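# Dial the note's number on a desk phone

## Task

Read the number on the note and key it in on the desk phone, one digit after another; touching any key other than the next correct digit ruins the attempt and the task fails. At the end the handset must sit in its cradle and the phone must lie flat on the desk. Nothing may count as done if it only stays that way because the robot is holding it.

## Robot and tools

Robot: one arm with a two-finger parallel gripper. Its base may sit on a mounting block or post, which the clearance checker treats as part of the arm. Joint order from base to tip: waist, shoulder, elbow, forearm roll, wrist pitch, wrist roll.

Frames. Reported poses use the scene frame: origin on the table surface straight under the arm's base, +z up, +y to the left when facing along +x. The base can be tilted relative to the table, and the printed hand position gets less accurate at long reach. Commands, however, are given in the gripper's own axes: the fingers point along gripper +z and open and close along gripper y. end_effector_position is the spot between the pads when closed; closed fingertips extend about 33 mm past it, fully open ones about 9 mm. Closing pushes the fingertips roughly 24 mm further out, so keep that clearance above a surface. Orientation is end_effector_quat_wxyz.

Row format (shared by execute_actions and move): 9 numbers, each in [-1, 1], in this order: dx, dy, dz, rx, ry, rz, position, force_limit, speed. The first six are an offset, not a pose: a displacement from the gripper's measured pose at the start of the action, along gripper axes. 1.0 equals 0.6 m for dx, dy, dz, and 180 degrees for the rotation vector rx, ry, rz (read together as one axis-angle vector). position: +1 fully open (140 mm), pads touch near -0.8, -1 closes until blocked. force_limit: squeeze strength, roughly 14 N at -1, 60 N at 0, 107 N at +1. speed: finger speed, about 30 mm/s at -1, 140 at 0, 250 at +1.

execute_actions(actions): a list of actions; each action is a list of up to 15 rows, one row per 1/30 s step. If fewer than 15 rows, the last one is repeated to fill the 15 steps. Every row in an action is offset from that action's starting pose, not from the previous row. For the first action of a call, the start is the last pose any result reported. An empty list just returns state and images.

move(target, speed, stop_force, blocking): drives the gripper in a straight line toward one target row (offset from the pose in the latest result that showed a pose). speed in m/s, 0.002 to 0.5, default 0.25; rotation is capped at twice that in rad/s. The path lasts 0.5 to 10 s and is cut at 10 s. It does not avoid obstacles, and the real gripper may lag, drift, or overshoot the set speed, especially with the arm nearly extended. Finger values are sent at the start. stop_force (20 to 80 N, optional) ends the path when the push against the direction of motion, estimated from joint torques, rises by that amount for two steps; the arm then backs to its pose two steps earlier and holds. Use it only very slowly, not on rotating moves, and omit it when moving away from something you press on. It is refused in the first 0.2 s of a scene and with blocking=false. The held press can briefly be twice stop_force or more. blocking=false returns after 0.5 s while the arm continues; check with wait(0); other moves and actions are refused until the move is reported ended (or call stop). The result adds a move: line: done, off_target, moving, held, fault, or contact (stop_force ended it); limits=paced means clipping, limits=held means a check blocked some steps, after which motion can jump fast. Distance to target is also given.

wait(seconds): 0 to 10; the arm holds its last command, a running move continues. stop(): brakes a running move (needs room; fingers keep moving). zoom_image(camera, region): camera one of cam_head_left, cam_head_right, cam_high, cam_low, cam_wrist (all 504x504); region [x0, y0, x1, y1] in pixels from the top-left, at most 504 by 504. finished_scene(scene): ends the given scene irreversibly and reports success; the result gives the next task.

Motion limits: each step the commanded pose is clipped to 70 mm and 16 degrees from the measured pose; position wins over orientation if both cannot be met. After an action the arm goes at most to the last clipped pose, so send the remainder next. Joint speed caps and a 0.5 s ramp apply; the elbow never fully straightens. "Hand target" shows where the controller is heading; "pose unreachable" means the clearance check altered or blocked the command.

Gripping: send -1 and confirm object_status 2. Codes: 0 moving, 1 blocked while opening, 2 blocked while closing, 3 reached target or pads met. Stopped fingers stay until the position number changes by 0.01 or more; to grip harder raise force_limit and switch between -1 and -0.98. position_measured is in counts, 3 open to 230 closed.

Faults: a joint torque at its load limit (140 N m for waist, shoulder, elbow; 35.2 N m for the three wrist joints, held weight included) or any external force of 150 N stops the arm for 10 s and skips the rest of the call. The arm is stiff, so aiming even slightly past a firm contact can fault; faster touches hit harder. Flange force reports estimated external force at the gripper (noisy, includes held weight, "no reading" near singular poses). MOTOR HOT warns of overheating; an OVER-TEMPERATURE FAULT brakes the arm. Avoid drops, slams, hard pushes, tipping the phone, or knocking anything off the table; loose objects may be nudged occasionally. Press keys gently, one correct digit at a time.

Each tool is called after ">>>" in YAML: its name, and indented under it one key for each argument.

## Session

>>> execute_actions:
  actions: []

Scene clock: 0.00 s.
end_effector_position=(+0.6907, -0.1078, +0.3559) position_measured=3 object_status=3 end_effector_quat_wxyz=(-0.044, +0.818, -0.568, -0.077)
Joint positions: [-0.113  0.783  0.465 -0.141 -1.226  0.451]
Joint velocities: [-0.001 -0.001  0.001  0.    -0.     0.   ]
Flange force (N, the push that the arm receives, along the gripper's own x y z axes): no reading
Hand target: +0.691, -0.108, +0.356; -0.044, +0.818, -0.568, -0.077

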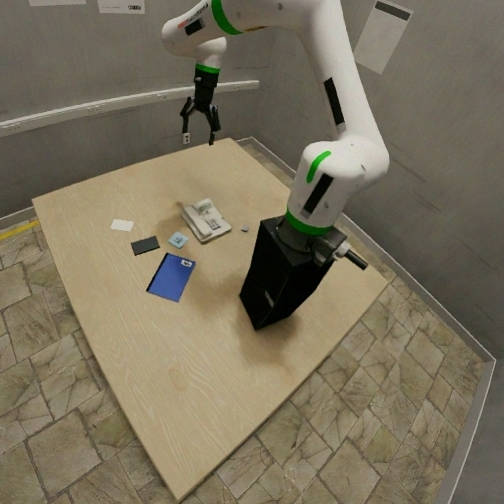

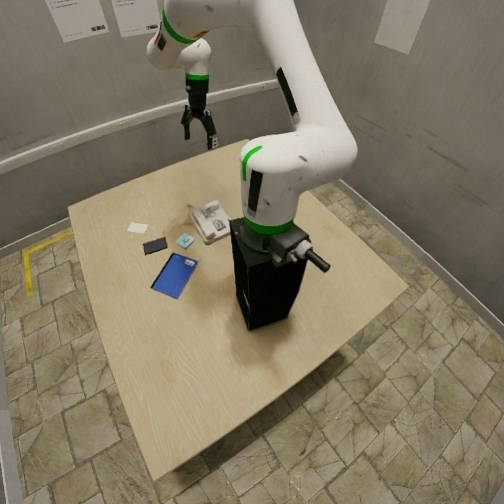

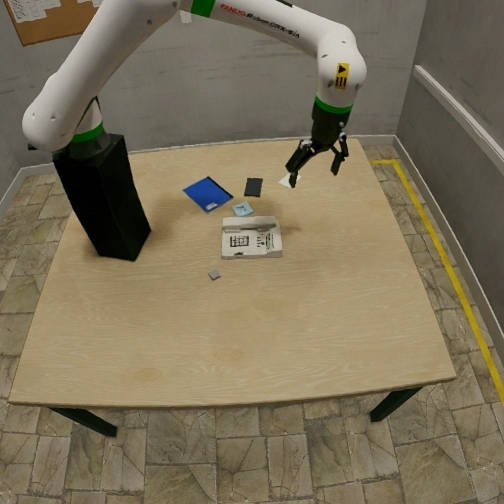

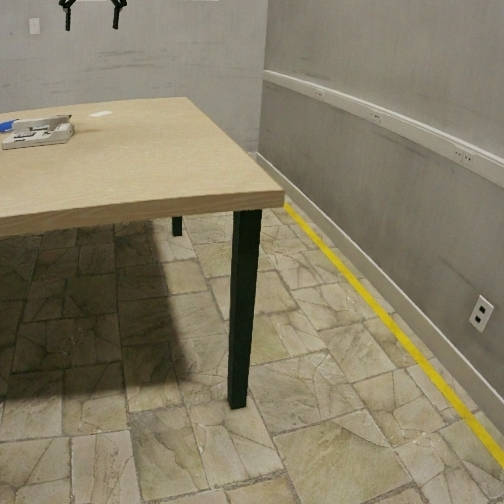

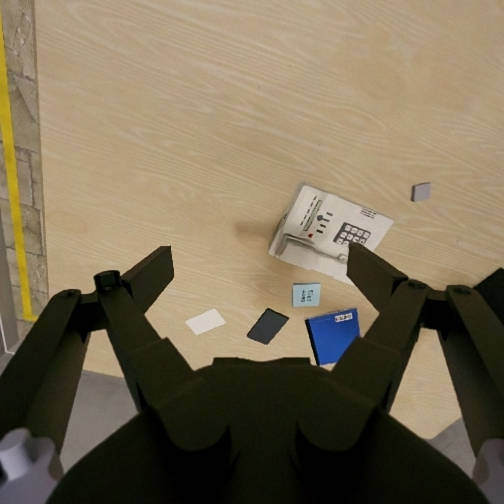

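>>> zoom_image:
  camera: "cam_wrist"
  region: [260, 170, 410, 330]

>>> move:
  target: [-0.155,0.44,0.468,0.039,-0.083,0.107,1,0,0]

>>> zoom_image:
  camera: "cam_wrist"
  region: [0, 120, 300, 380]

Region (260, 170, 410, 330) of cam_wrist's 504x504 image, scaled by 3.150, with more detail than that image has; it fills the left 472 columns of this view, and the rest is white.

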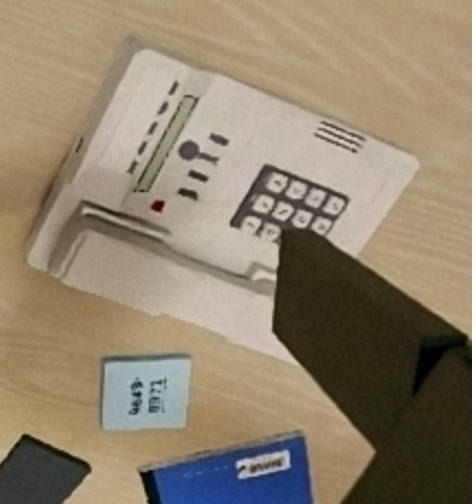

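Scene clock: 3.13 s.
end_effector_position=(+0.3897, -0.0696, +0.0997) position_measured=3 object_status=3 end_effector_quat_wxyz=(-0.153, +0.691, -0.689, -0.154)
Joint positions: [-0.375  0.927 -0.179 -0.76  -0.634  0.989]
Joint velocities: [-0.003  0.002  0.001 -0.003 -0.     0.007]
Flange force (N, the push that the arm receives, along the gripper's own x y z axes): [9.2 0.6 6.7]
Hand target: +0.390, -0.070, +0.100; -0.153, +0.691, -0.689, -0.154
Off the commanded pose: 0.001 m, 0 deg.
move: done

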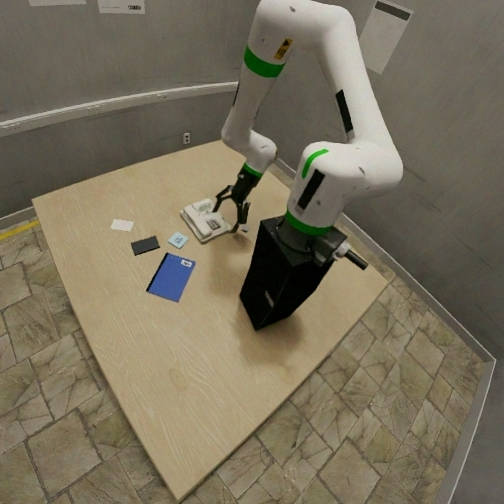

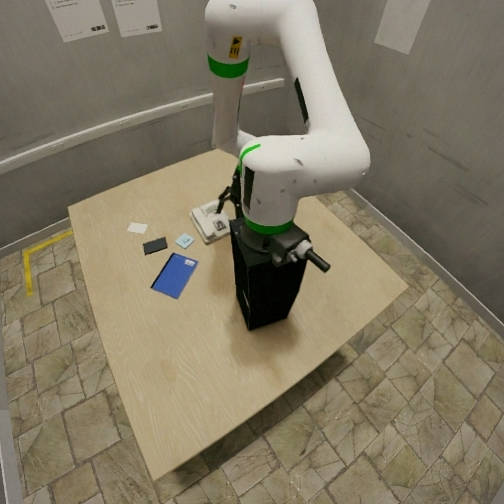

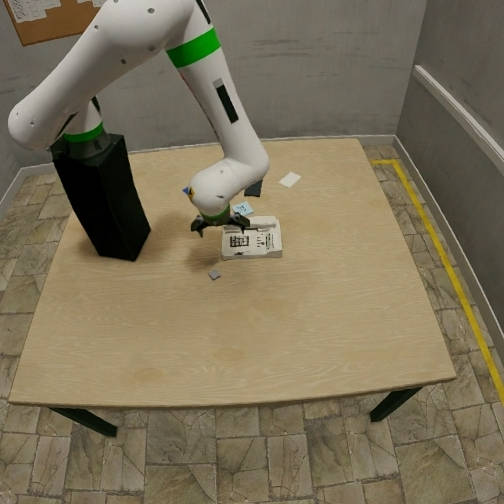

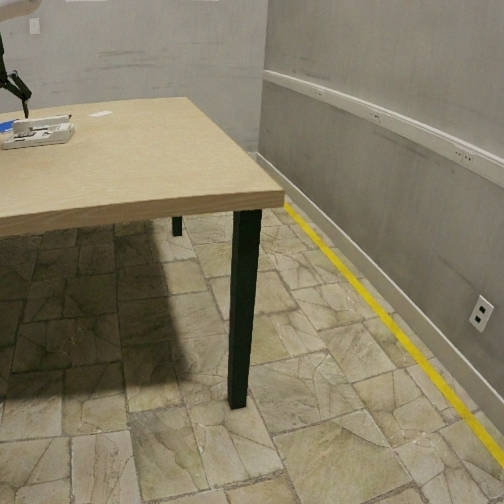

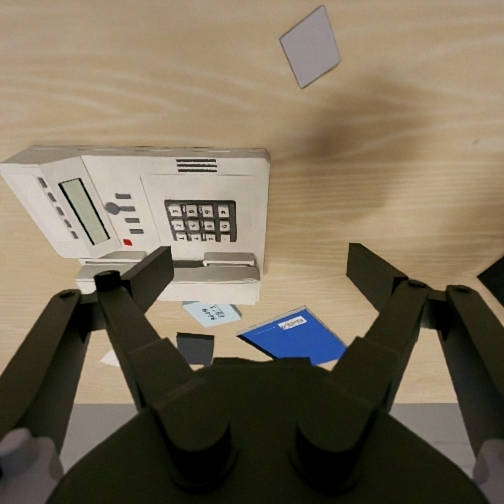

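Region (0, 120, 300, 380) of cam_wrist's 504x504 image, scaled by 1.680, with more detail than that image has; it fills the top 437 rows of this view, and the rest is white.

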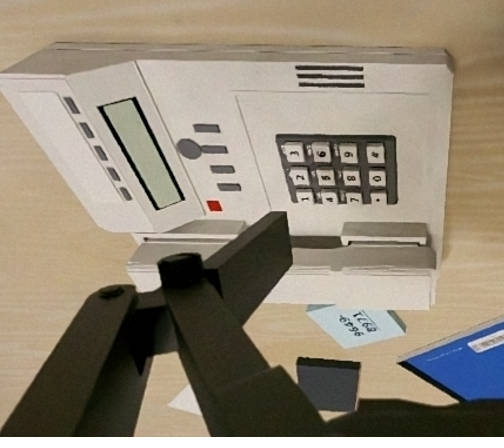

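>>> zoom_image:
  camera: "cam_wrist"
  region: [175, 290, 250, 335]

>>> move:
  target: [0.058,0.035,0.04,0,0,0,1,0,0]
  speed: 0.08

>>> zoom_image:
  camera: "cam_wrist"
  region: [100, 190, 260, 350]

>>> zoom_image:
  camera: "cam_low"
  region: [0, 90, 80, 155]

Region (175, 290, 250, 335) of cam_wrist's 504x504 image, scaled by 6.720, with more detail than that image has; it fills the top 302 rows of this view, and the rest is white.

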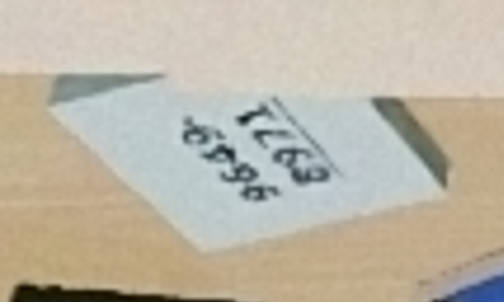

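Scene clock: 4.73 s.
end_effector_position=(+0.3686, -0.0911, +0.0632) position_measured=3 object_status=3 end_effector_quat_wxyz=(-0.153, +0.692, -0.689, -0.154)
Joint positions: [-0.44   1.021 -0.138 -0.779 -0.616  1.086]
Joint velocities: [-0.002  0.003  0.002 -0.001  0.     0.002]
Flange force (N, the push that the arm receives, along the gripper's own x y z axes): [10.0 -1.1 9.4]
Hand target: +0.369, -0.091, +0.063; -0.153, +0.692, -0.689, -0.154
Off the commanded pose: 0.000 m, 0 deg.
move: done

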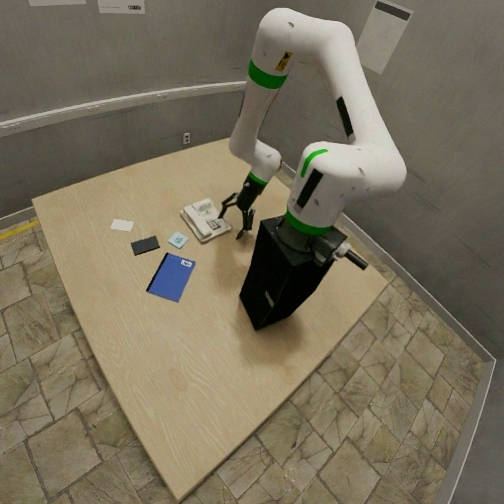

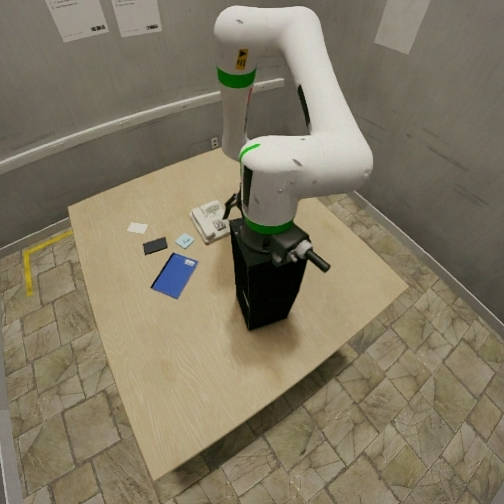

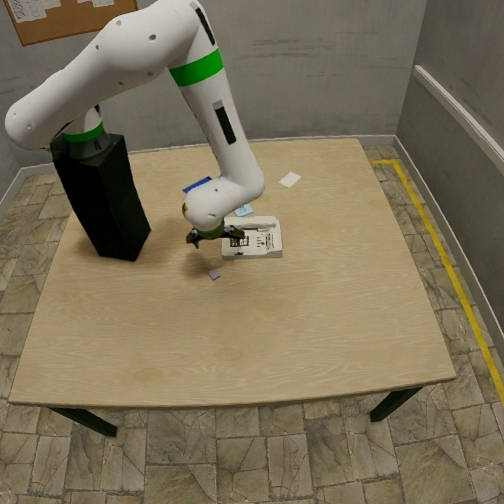

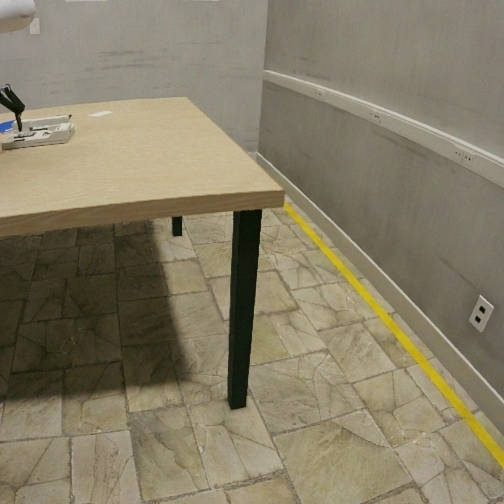

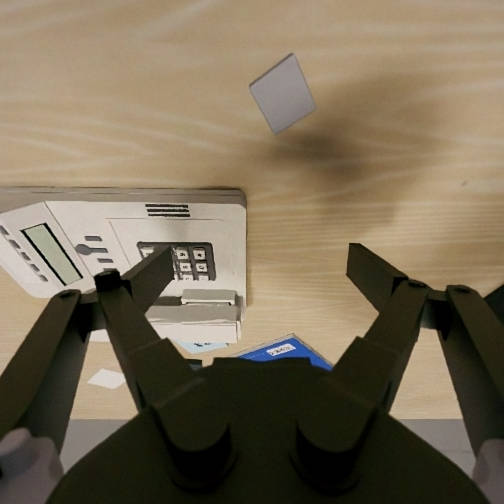

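Region (100, 190, 260, 350) of cam_wrist's 504x504 image, scaled by 3.150, with more detail than that image has.

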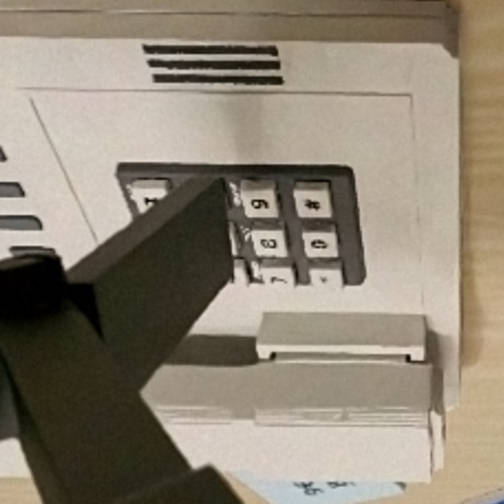

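Region (0, 90, 80, 155) of cam_low's 504x504 image, scaled by 6.300, with more detail than that image has; it fills the top 410 rows of this view, and the rest is white.

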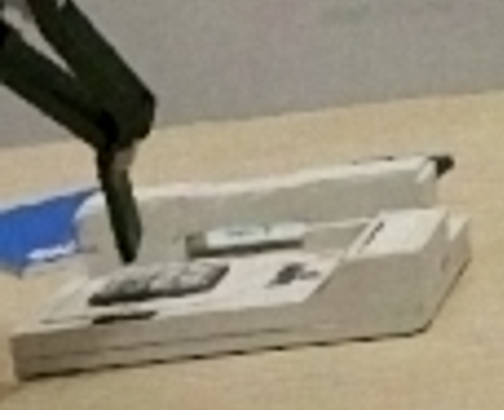

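>>> move:
  target: [-0.009,0.011,0.01,0,0,0,1,0,0]
  speed: 0.02

>>> zoom_image:
  camera: "cam_wrist"
  region: [100, 190, 260, 310]

>>> zoom_image:
  camera: "cam_low"
  region: [0, 110, 50, 150]

Scene clock: 6.00 s.
end_effector_position=(+0.3620, -0.0837, +0.0601) position_measured=3 object_status=3 end_effector_quat_wxyz=(-0.153, +0.692, -0.689, -0.154)
Joint positions: [-0.435  1.026 -0.152 -0.801 -0.601  1.106]
Joint velocities: [ 0.003  0.002 -0.001  0.     0.001  0.002]
Flange force (N, the push that the arm receives, along the gripper's own x y z axes): [7.5 3.4 4.7]
Hand target: +0.362, -0.084, +0.060; -0.153, +0.692, -0.689, -0.154
Off the commanded pose: 0.000 m, 0 deg.
move: done

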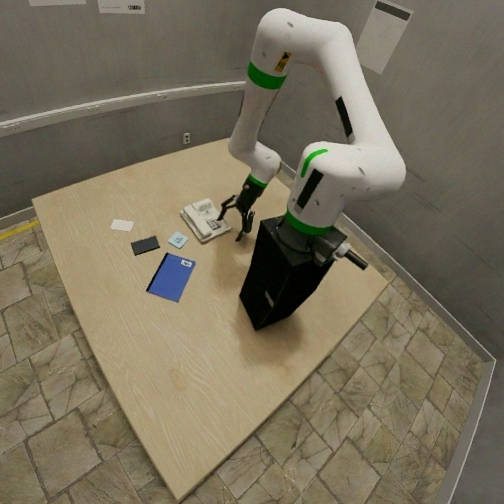

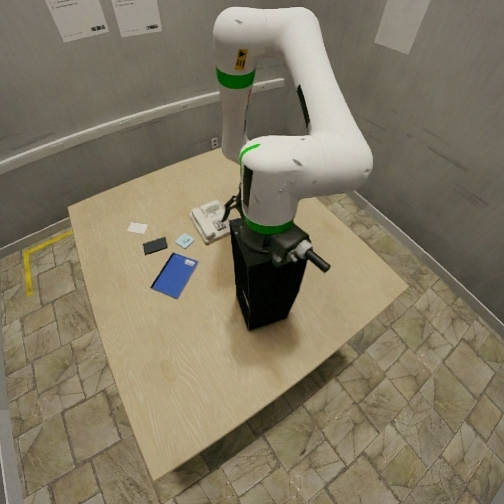

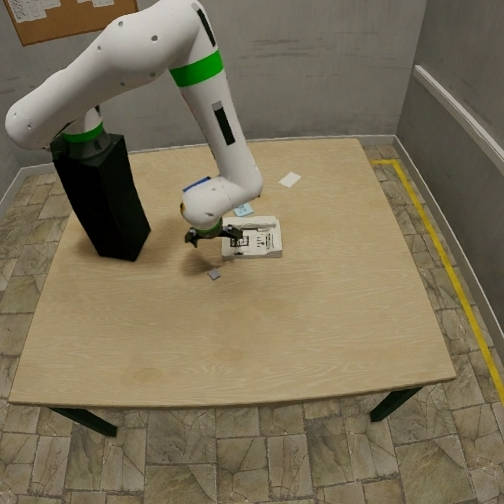

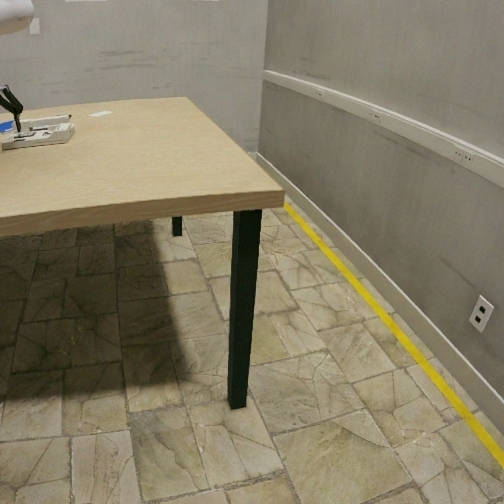

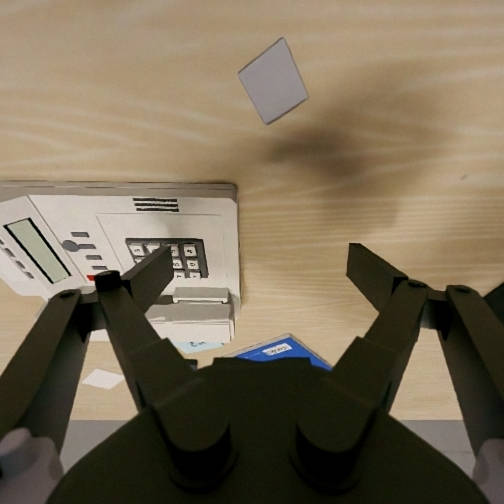

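Region (100, 190, 260, 310) of cam_wrist's 504x504 image, scaled by 3.150, with more detail than that image has; it fills the top 378 rows of this view, and the rest is white.

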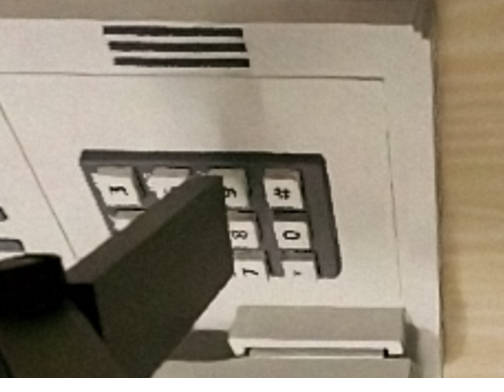

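Region (0, 110, 50, 150) of cam_low's 504x504 image, scaled by 10.080, with more detail than that image has; it fills the top 403 rows of this view, and the rest is white.

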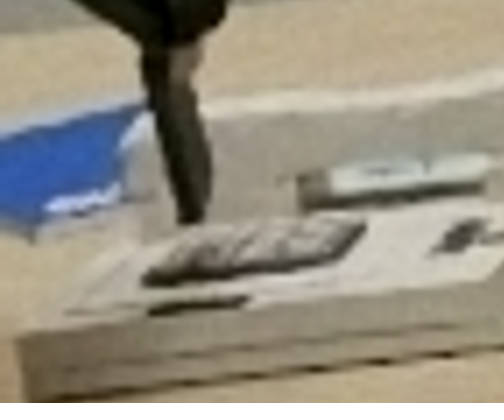

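>>> move:
  target: [-0.003,0,0.011,0,0,0,1,0,0]
  speed: 0.015

>>> zoom_image:
  camera: "cam_wrist"
  region: [100, 190, 260, 310]

>>> zoom_image:
  camera: "cam_low"
  region: [0, 110, 50, 150]

Scene clock: 7.20 s.
end_effector_position=(+0.3620, -0.0793, +0.0549) position_measured=3 object_status=3 end_effector_quat_wxyz=(-0.153, +0.692, -0.689, -0.154)
Joint positions: [-0.427  1.038 -0.147 -0.813 -0.594  1.112]
Joint velocities: [ 0.001  0.003  0.002 -0.002  0.001  0.001]
Flange force (N, the push that the arm receives, along the gripper's own x y z axes): [4.4 2.6 8.6]
Hand target: +0.362, -0.079, +0.055; -0.153, +0.692, -0.689, -0.154
Off the commanded pose: 0.000 m, 0 deg.
move: done

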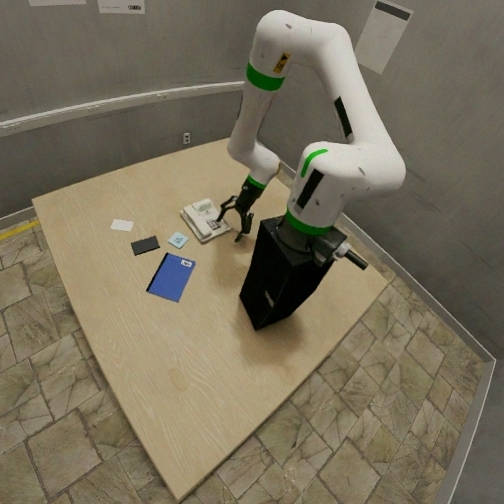

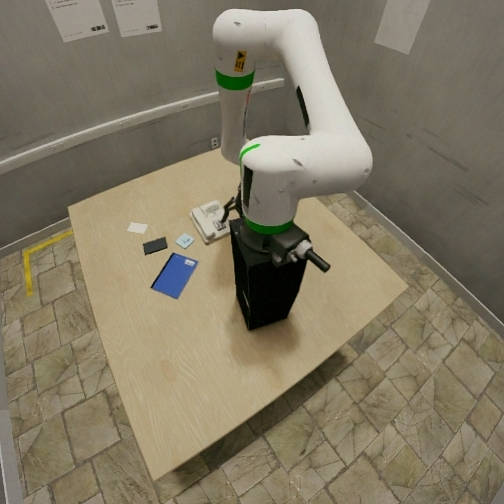

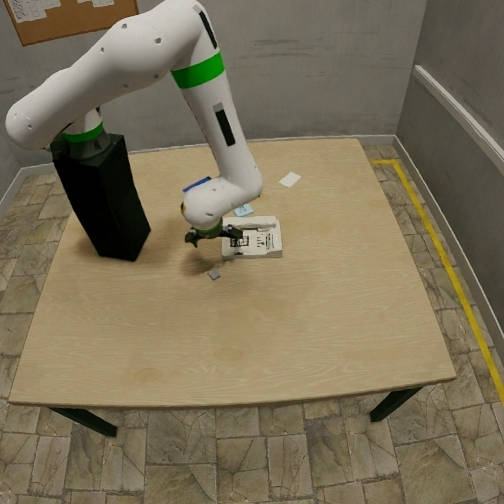

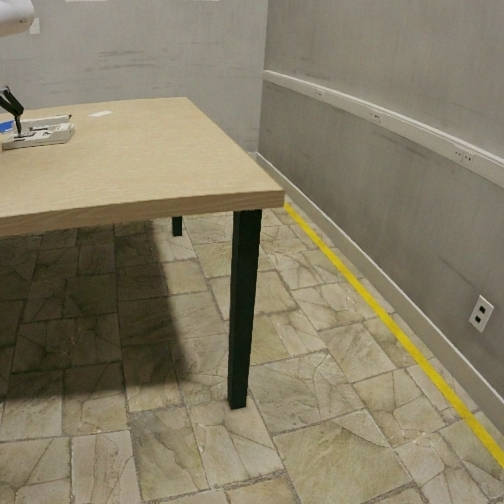

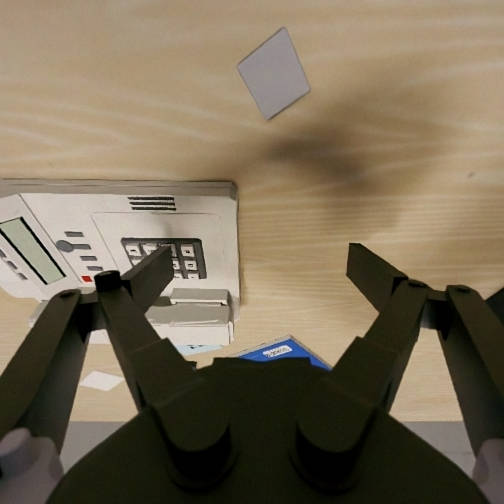

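Region (100, 190, 260, 310) of cam_wrist's 504x504 image, scaled by 3.150, with more detail than that image has; it fills the top 378 rows of this view, and the rest is white.

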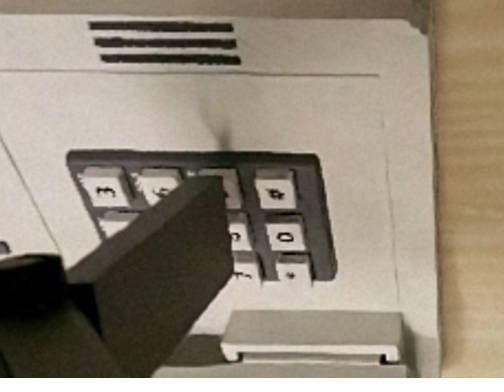

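Region (0, 110, 50, 150) of cam_low's 504x504 image, scaled by 10.080, with more detail than that image has; it fills the top 403 rows of this view, and the rest is white.

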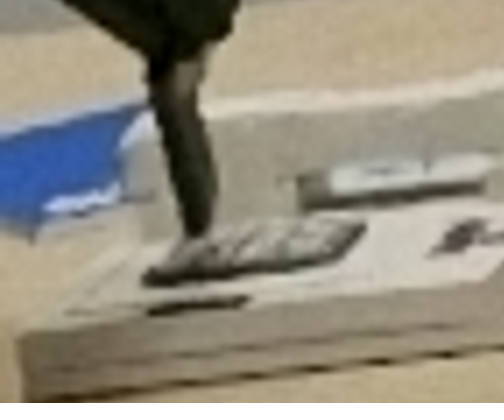

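>>> move:
  target: [-0.004,0,0.006,0,0,0,1,0,0]
  speed: 0.01

>>> zoom_image:
  camera: "cam_wrist"
  region: [100, 190, 260, 310]

>>> zoom_image:
  camera: "cam_low"
  region: [0, 110, 50, 150]

Scene clock: 8.27 s.
end_effector_position=(+0.3620, -0.0756, +0.0527) position_measured=3 object_status=3 end_effector_quat_wxyz=(-0.153, +0.692, -0.689, -0.154)
Joint positions: [-0.421  1.043 -0.146 -0.821 -0.589  1.115]
Joint velocities: [ 0.     0.     0.    -0.002  0.     0.001]
Flange force (N, the push that the arm receives, along the gripper's own x y z axes): [3.7 1.4 7.8]
Hand target: +0.362, -0.076, +0.053; -0.153, +0.692, -0.689, -0.154
Off the commanded pose: 0.000 m, 0 deg.
move: done

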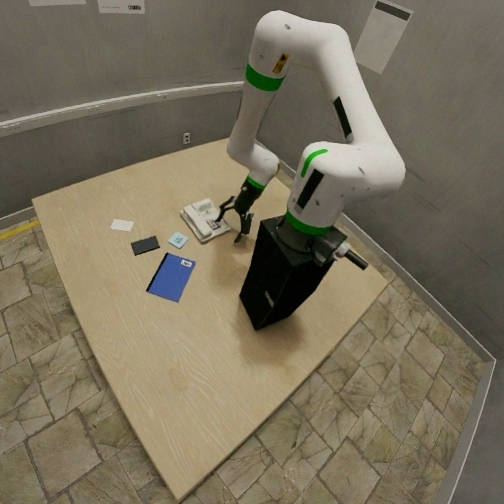

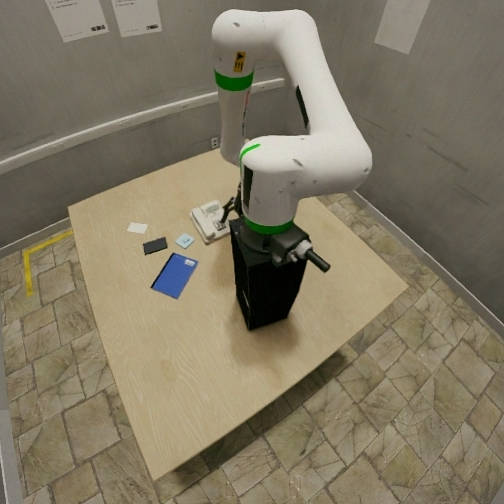

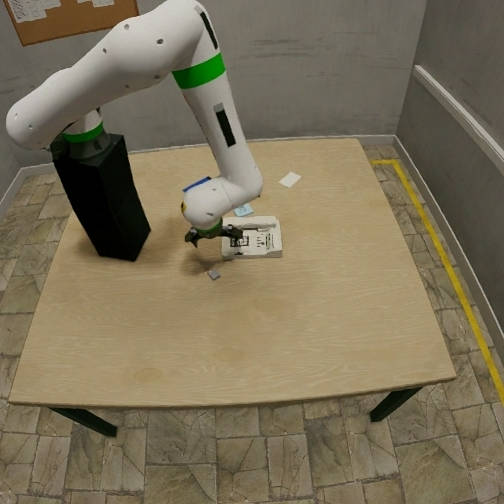

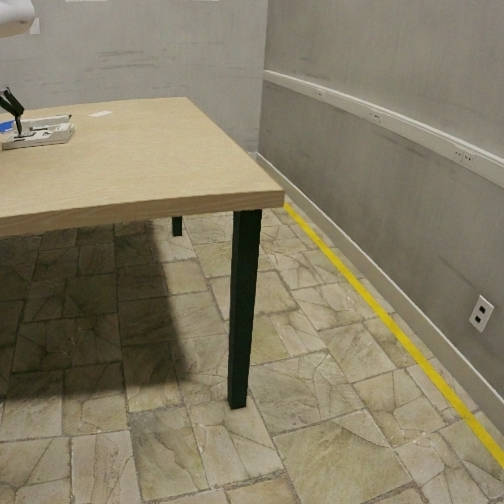

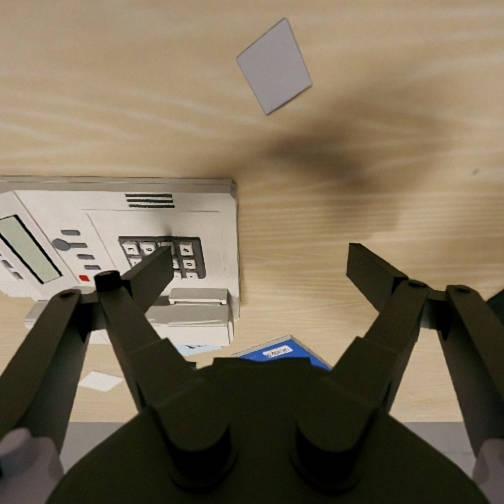

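Region (100, 190, 260, 310) of cam_wrist's 504x504 image, scaled by 3.150, with more detail than that image has; it fills the top 378 rows of this view, and the rest is white.

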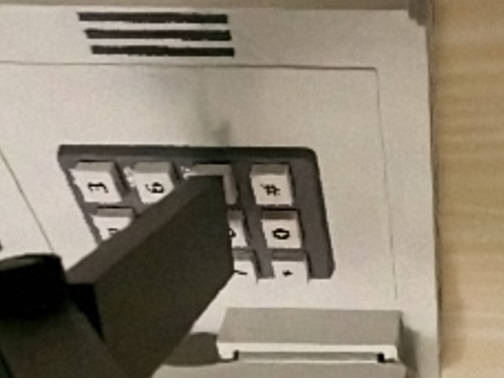

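Region (0, 110, 50, 150) of cam_low's 504x504 image, scaled by 10.080, with more detail than that image has; it fills the top 403 rows of this view, and the rest is white.

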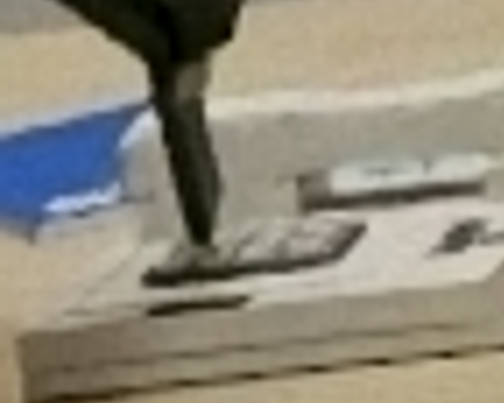

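>>> move:
  target: [-0.001,-0.002,0.005,0,0,0,1,0,0]
  speed: 0.006

>>> zoom_image:
  camera: "cam_wrist"
  region: [0, 170, 260, 310]

Scene clock: 9.50 s.
end_effector_position=(+0.3632, -0.0738, +0.0503) position_measured=3 object_status=3 end_effector_quat_wxyz=(-0.153, +0.692, -0.689, -0.154)
Joint positions: [-0.417  1.049 -0.142 -0.825 -0.587  1.115]
Joint velocities: [ 0.001  0.001  0.001 -0.001  0.001 -0.   ]
Flange force (N, the push that the arm receives, along the gripper's own x y z axes): [8.9 1.4 7.0]
Hand target: +0.363, -0.074, +0.050; -0.153, +0.692, -0.689, -0.154
Off the commanded pose: 0.000 m, 0 deg.
move: done

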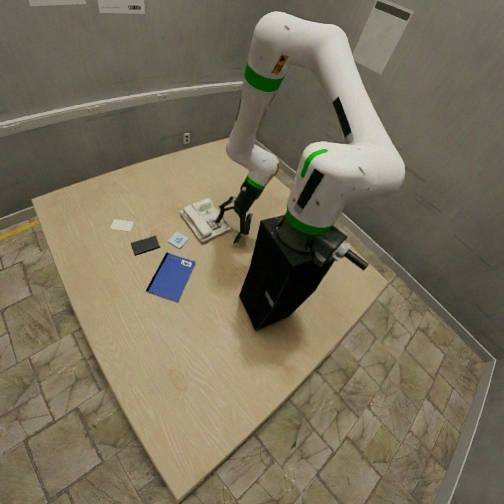

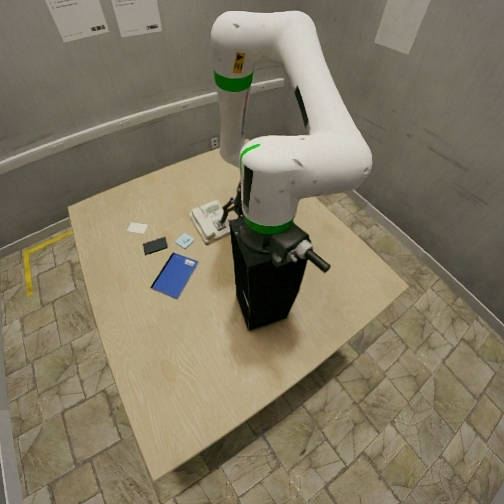

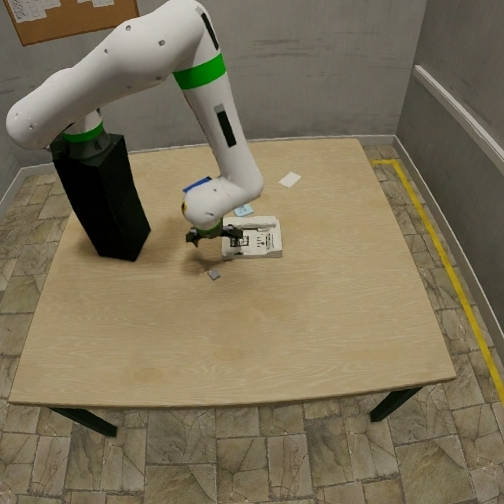

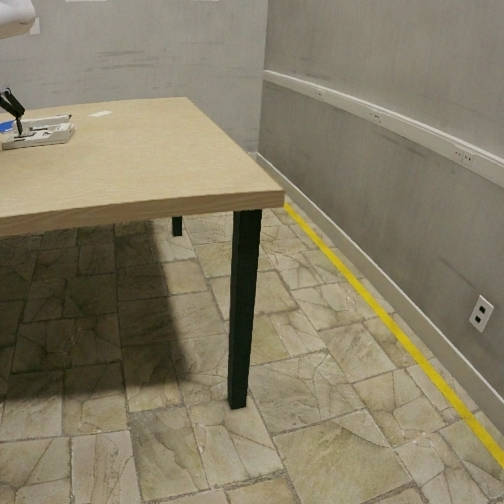

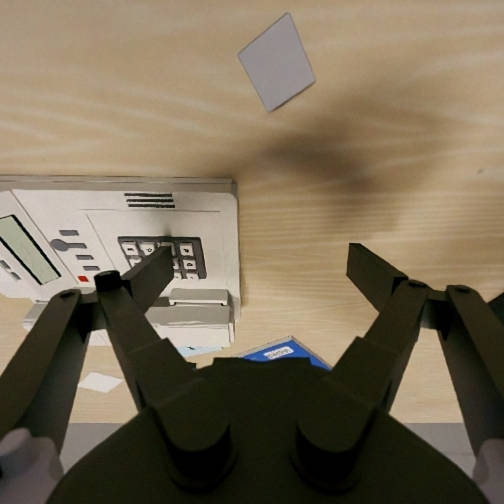

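Region (0, 170, 260, 310) of cam_wrist's 504x504 image, scaled by 1.938, with more detail than that image has; it fills the top 271 rows of this view, and the rest is white.

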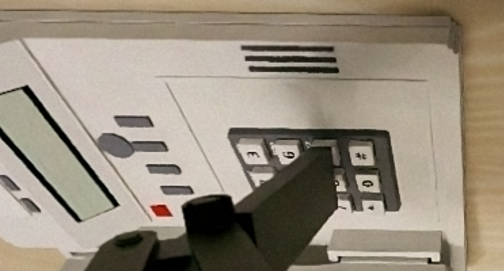

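>>> move:
  target: [-0.001,0,0.003,0,0,0,1,0,0]
  speed: 0.005

>>> zoom_image:
  camera: "cam_wrist"
  region: [0, 170, 260, 310]

Scene clock: 10.70 s.
end_effector_position=(+0.3632, -0.0725, +0.0489) position_measured=3 object_status=3 end_effector_quat_wxyz=(-0.153, +0.692, -0.689, -0.154)
Joint positions: [-0.415  1.052 -0.14  -0.828 -0.585  1.116]
Joint velocities: [ 0.001 -0.001  0.001 -0.001  0.     0.   ]
Flange force (N, the push that the arm receives, along the gripper's own x y z axes): [7.4 2.4 6.3]
Hand target: +0.363, -0.072, +0.049; -0.153, +0.692, -0.689, -0.154
Off the commanded pose: 0.000 m, 0 deg.
move: done

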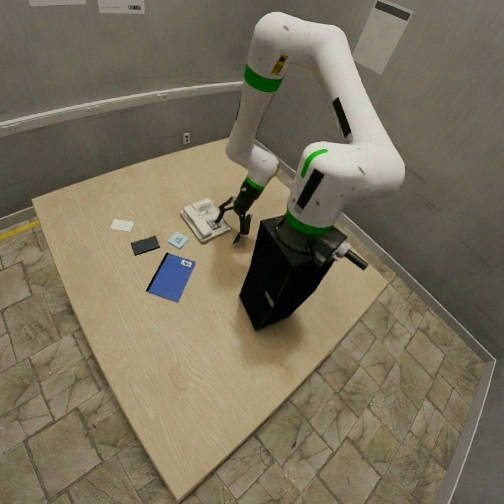

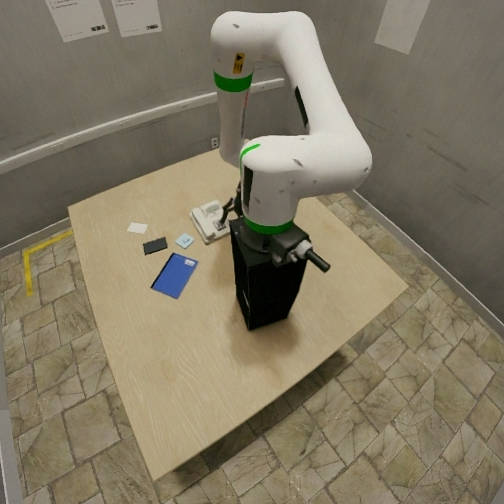

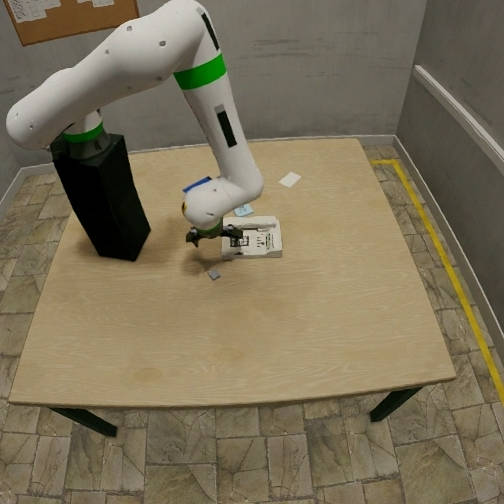

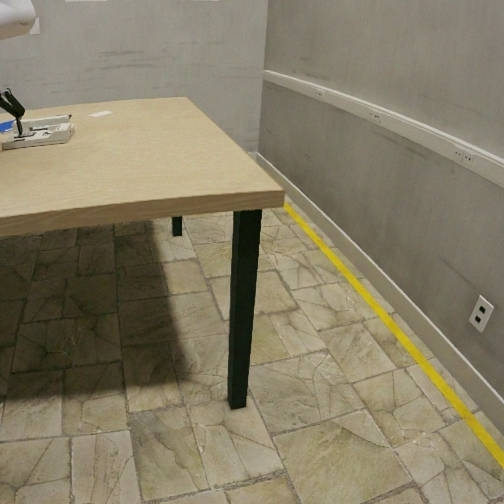

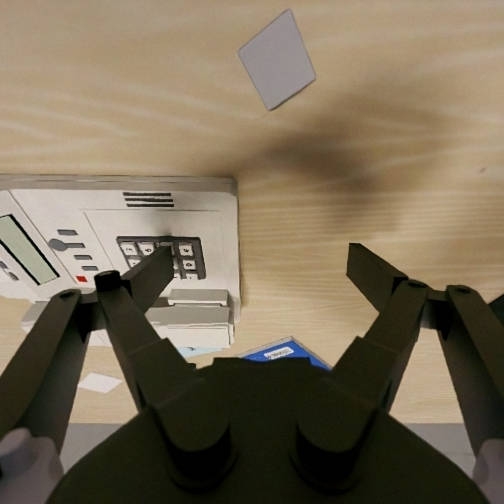

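Region (0, 170, 260, 310) of cam_wrist's 504x504 image, scaled by 1.938, with more detail than that image has; it fills the top 271 rows of this view, and the rest is white.

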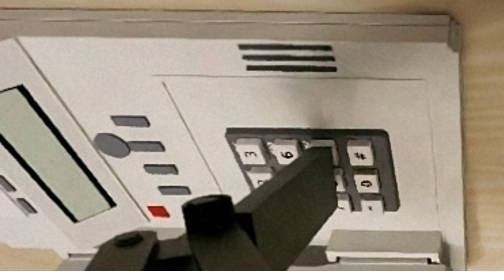

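>>> move:
  target: [-0.0005,-0.001,0.003,0,0,0,1,0,0]
  speed: 0.005

>>> zoom_image:
  camera: "cam_wrist"
  region: [0, 170, 260, 310]

Scene clock: 12.20 s.
end_effector_position=(+0.3638, -0.0715, +0.0474) position_measured=3 object_status=3 end_effector_quat_wxyz=(-0.153, +0.692, -0.689, -0.154)
Joint positions: [-0.413  1.056 -0.137 -0.83  -0.584  1.117]
Joint velocities: [-0.001 -0.002  0.001  0.     0.     0.   ]
Flange force (N, the push that the arm receives, along the gripper's own x y z axes): [5.2 2.0 6.7]
Hand target: +0.364, -0.071, +0.047; -0.153, +0.692, -0.689, -0.154
Off the commanded pose: 0.000 m, 0 deg.
move: done

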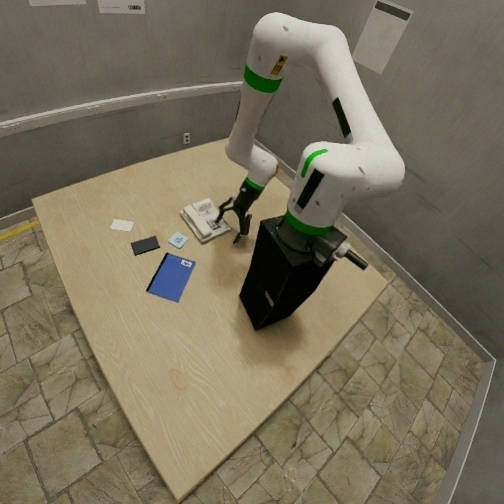

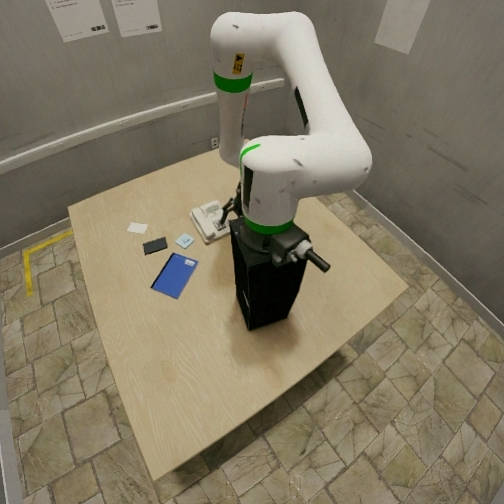

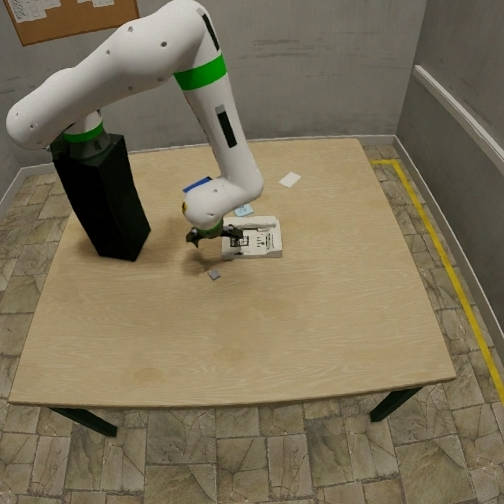

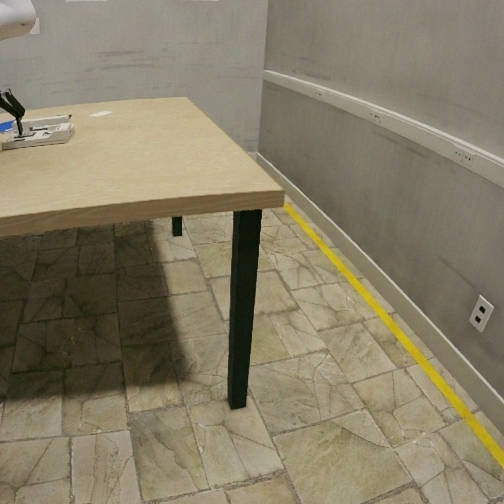

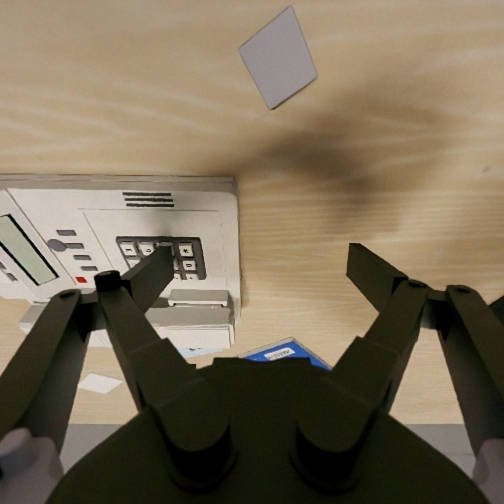

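Region (0, 170, 260, 310) of cam_wrist's 504x504 image, scaled by 1.938, with more detail than that image has; it fills the top 271 rows of this view, and the rest is white.

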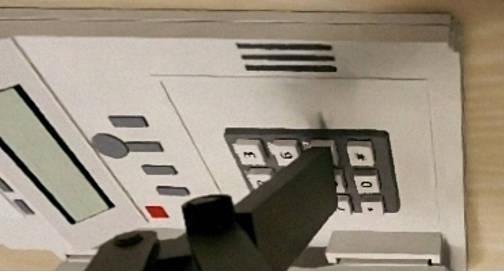

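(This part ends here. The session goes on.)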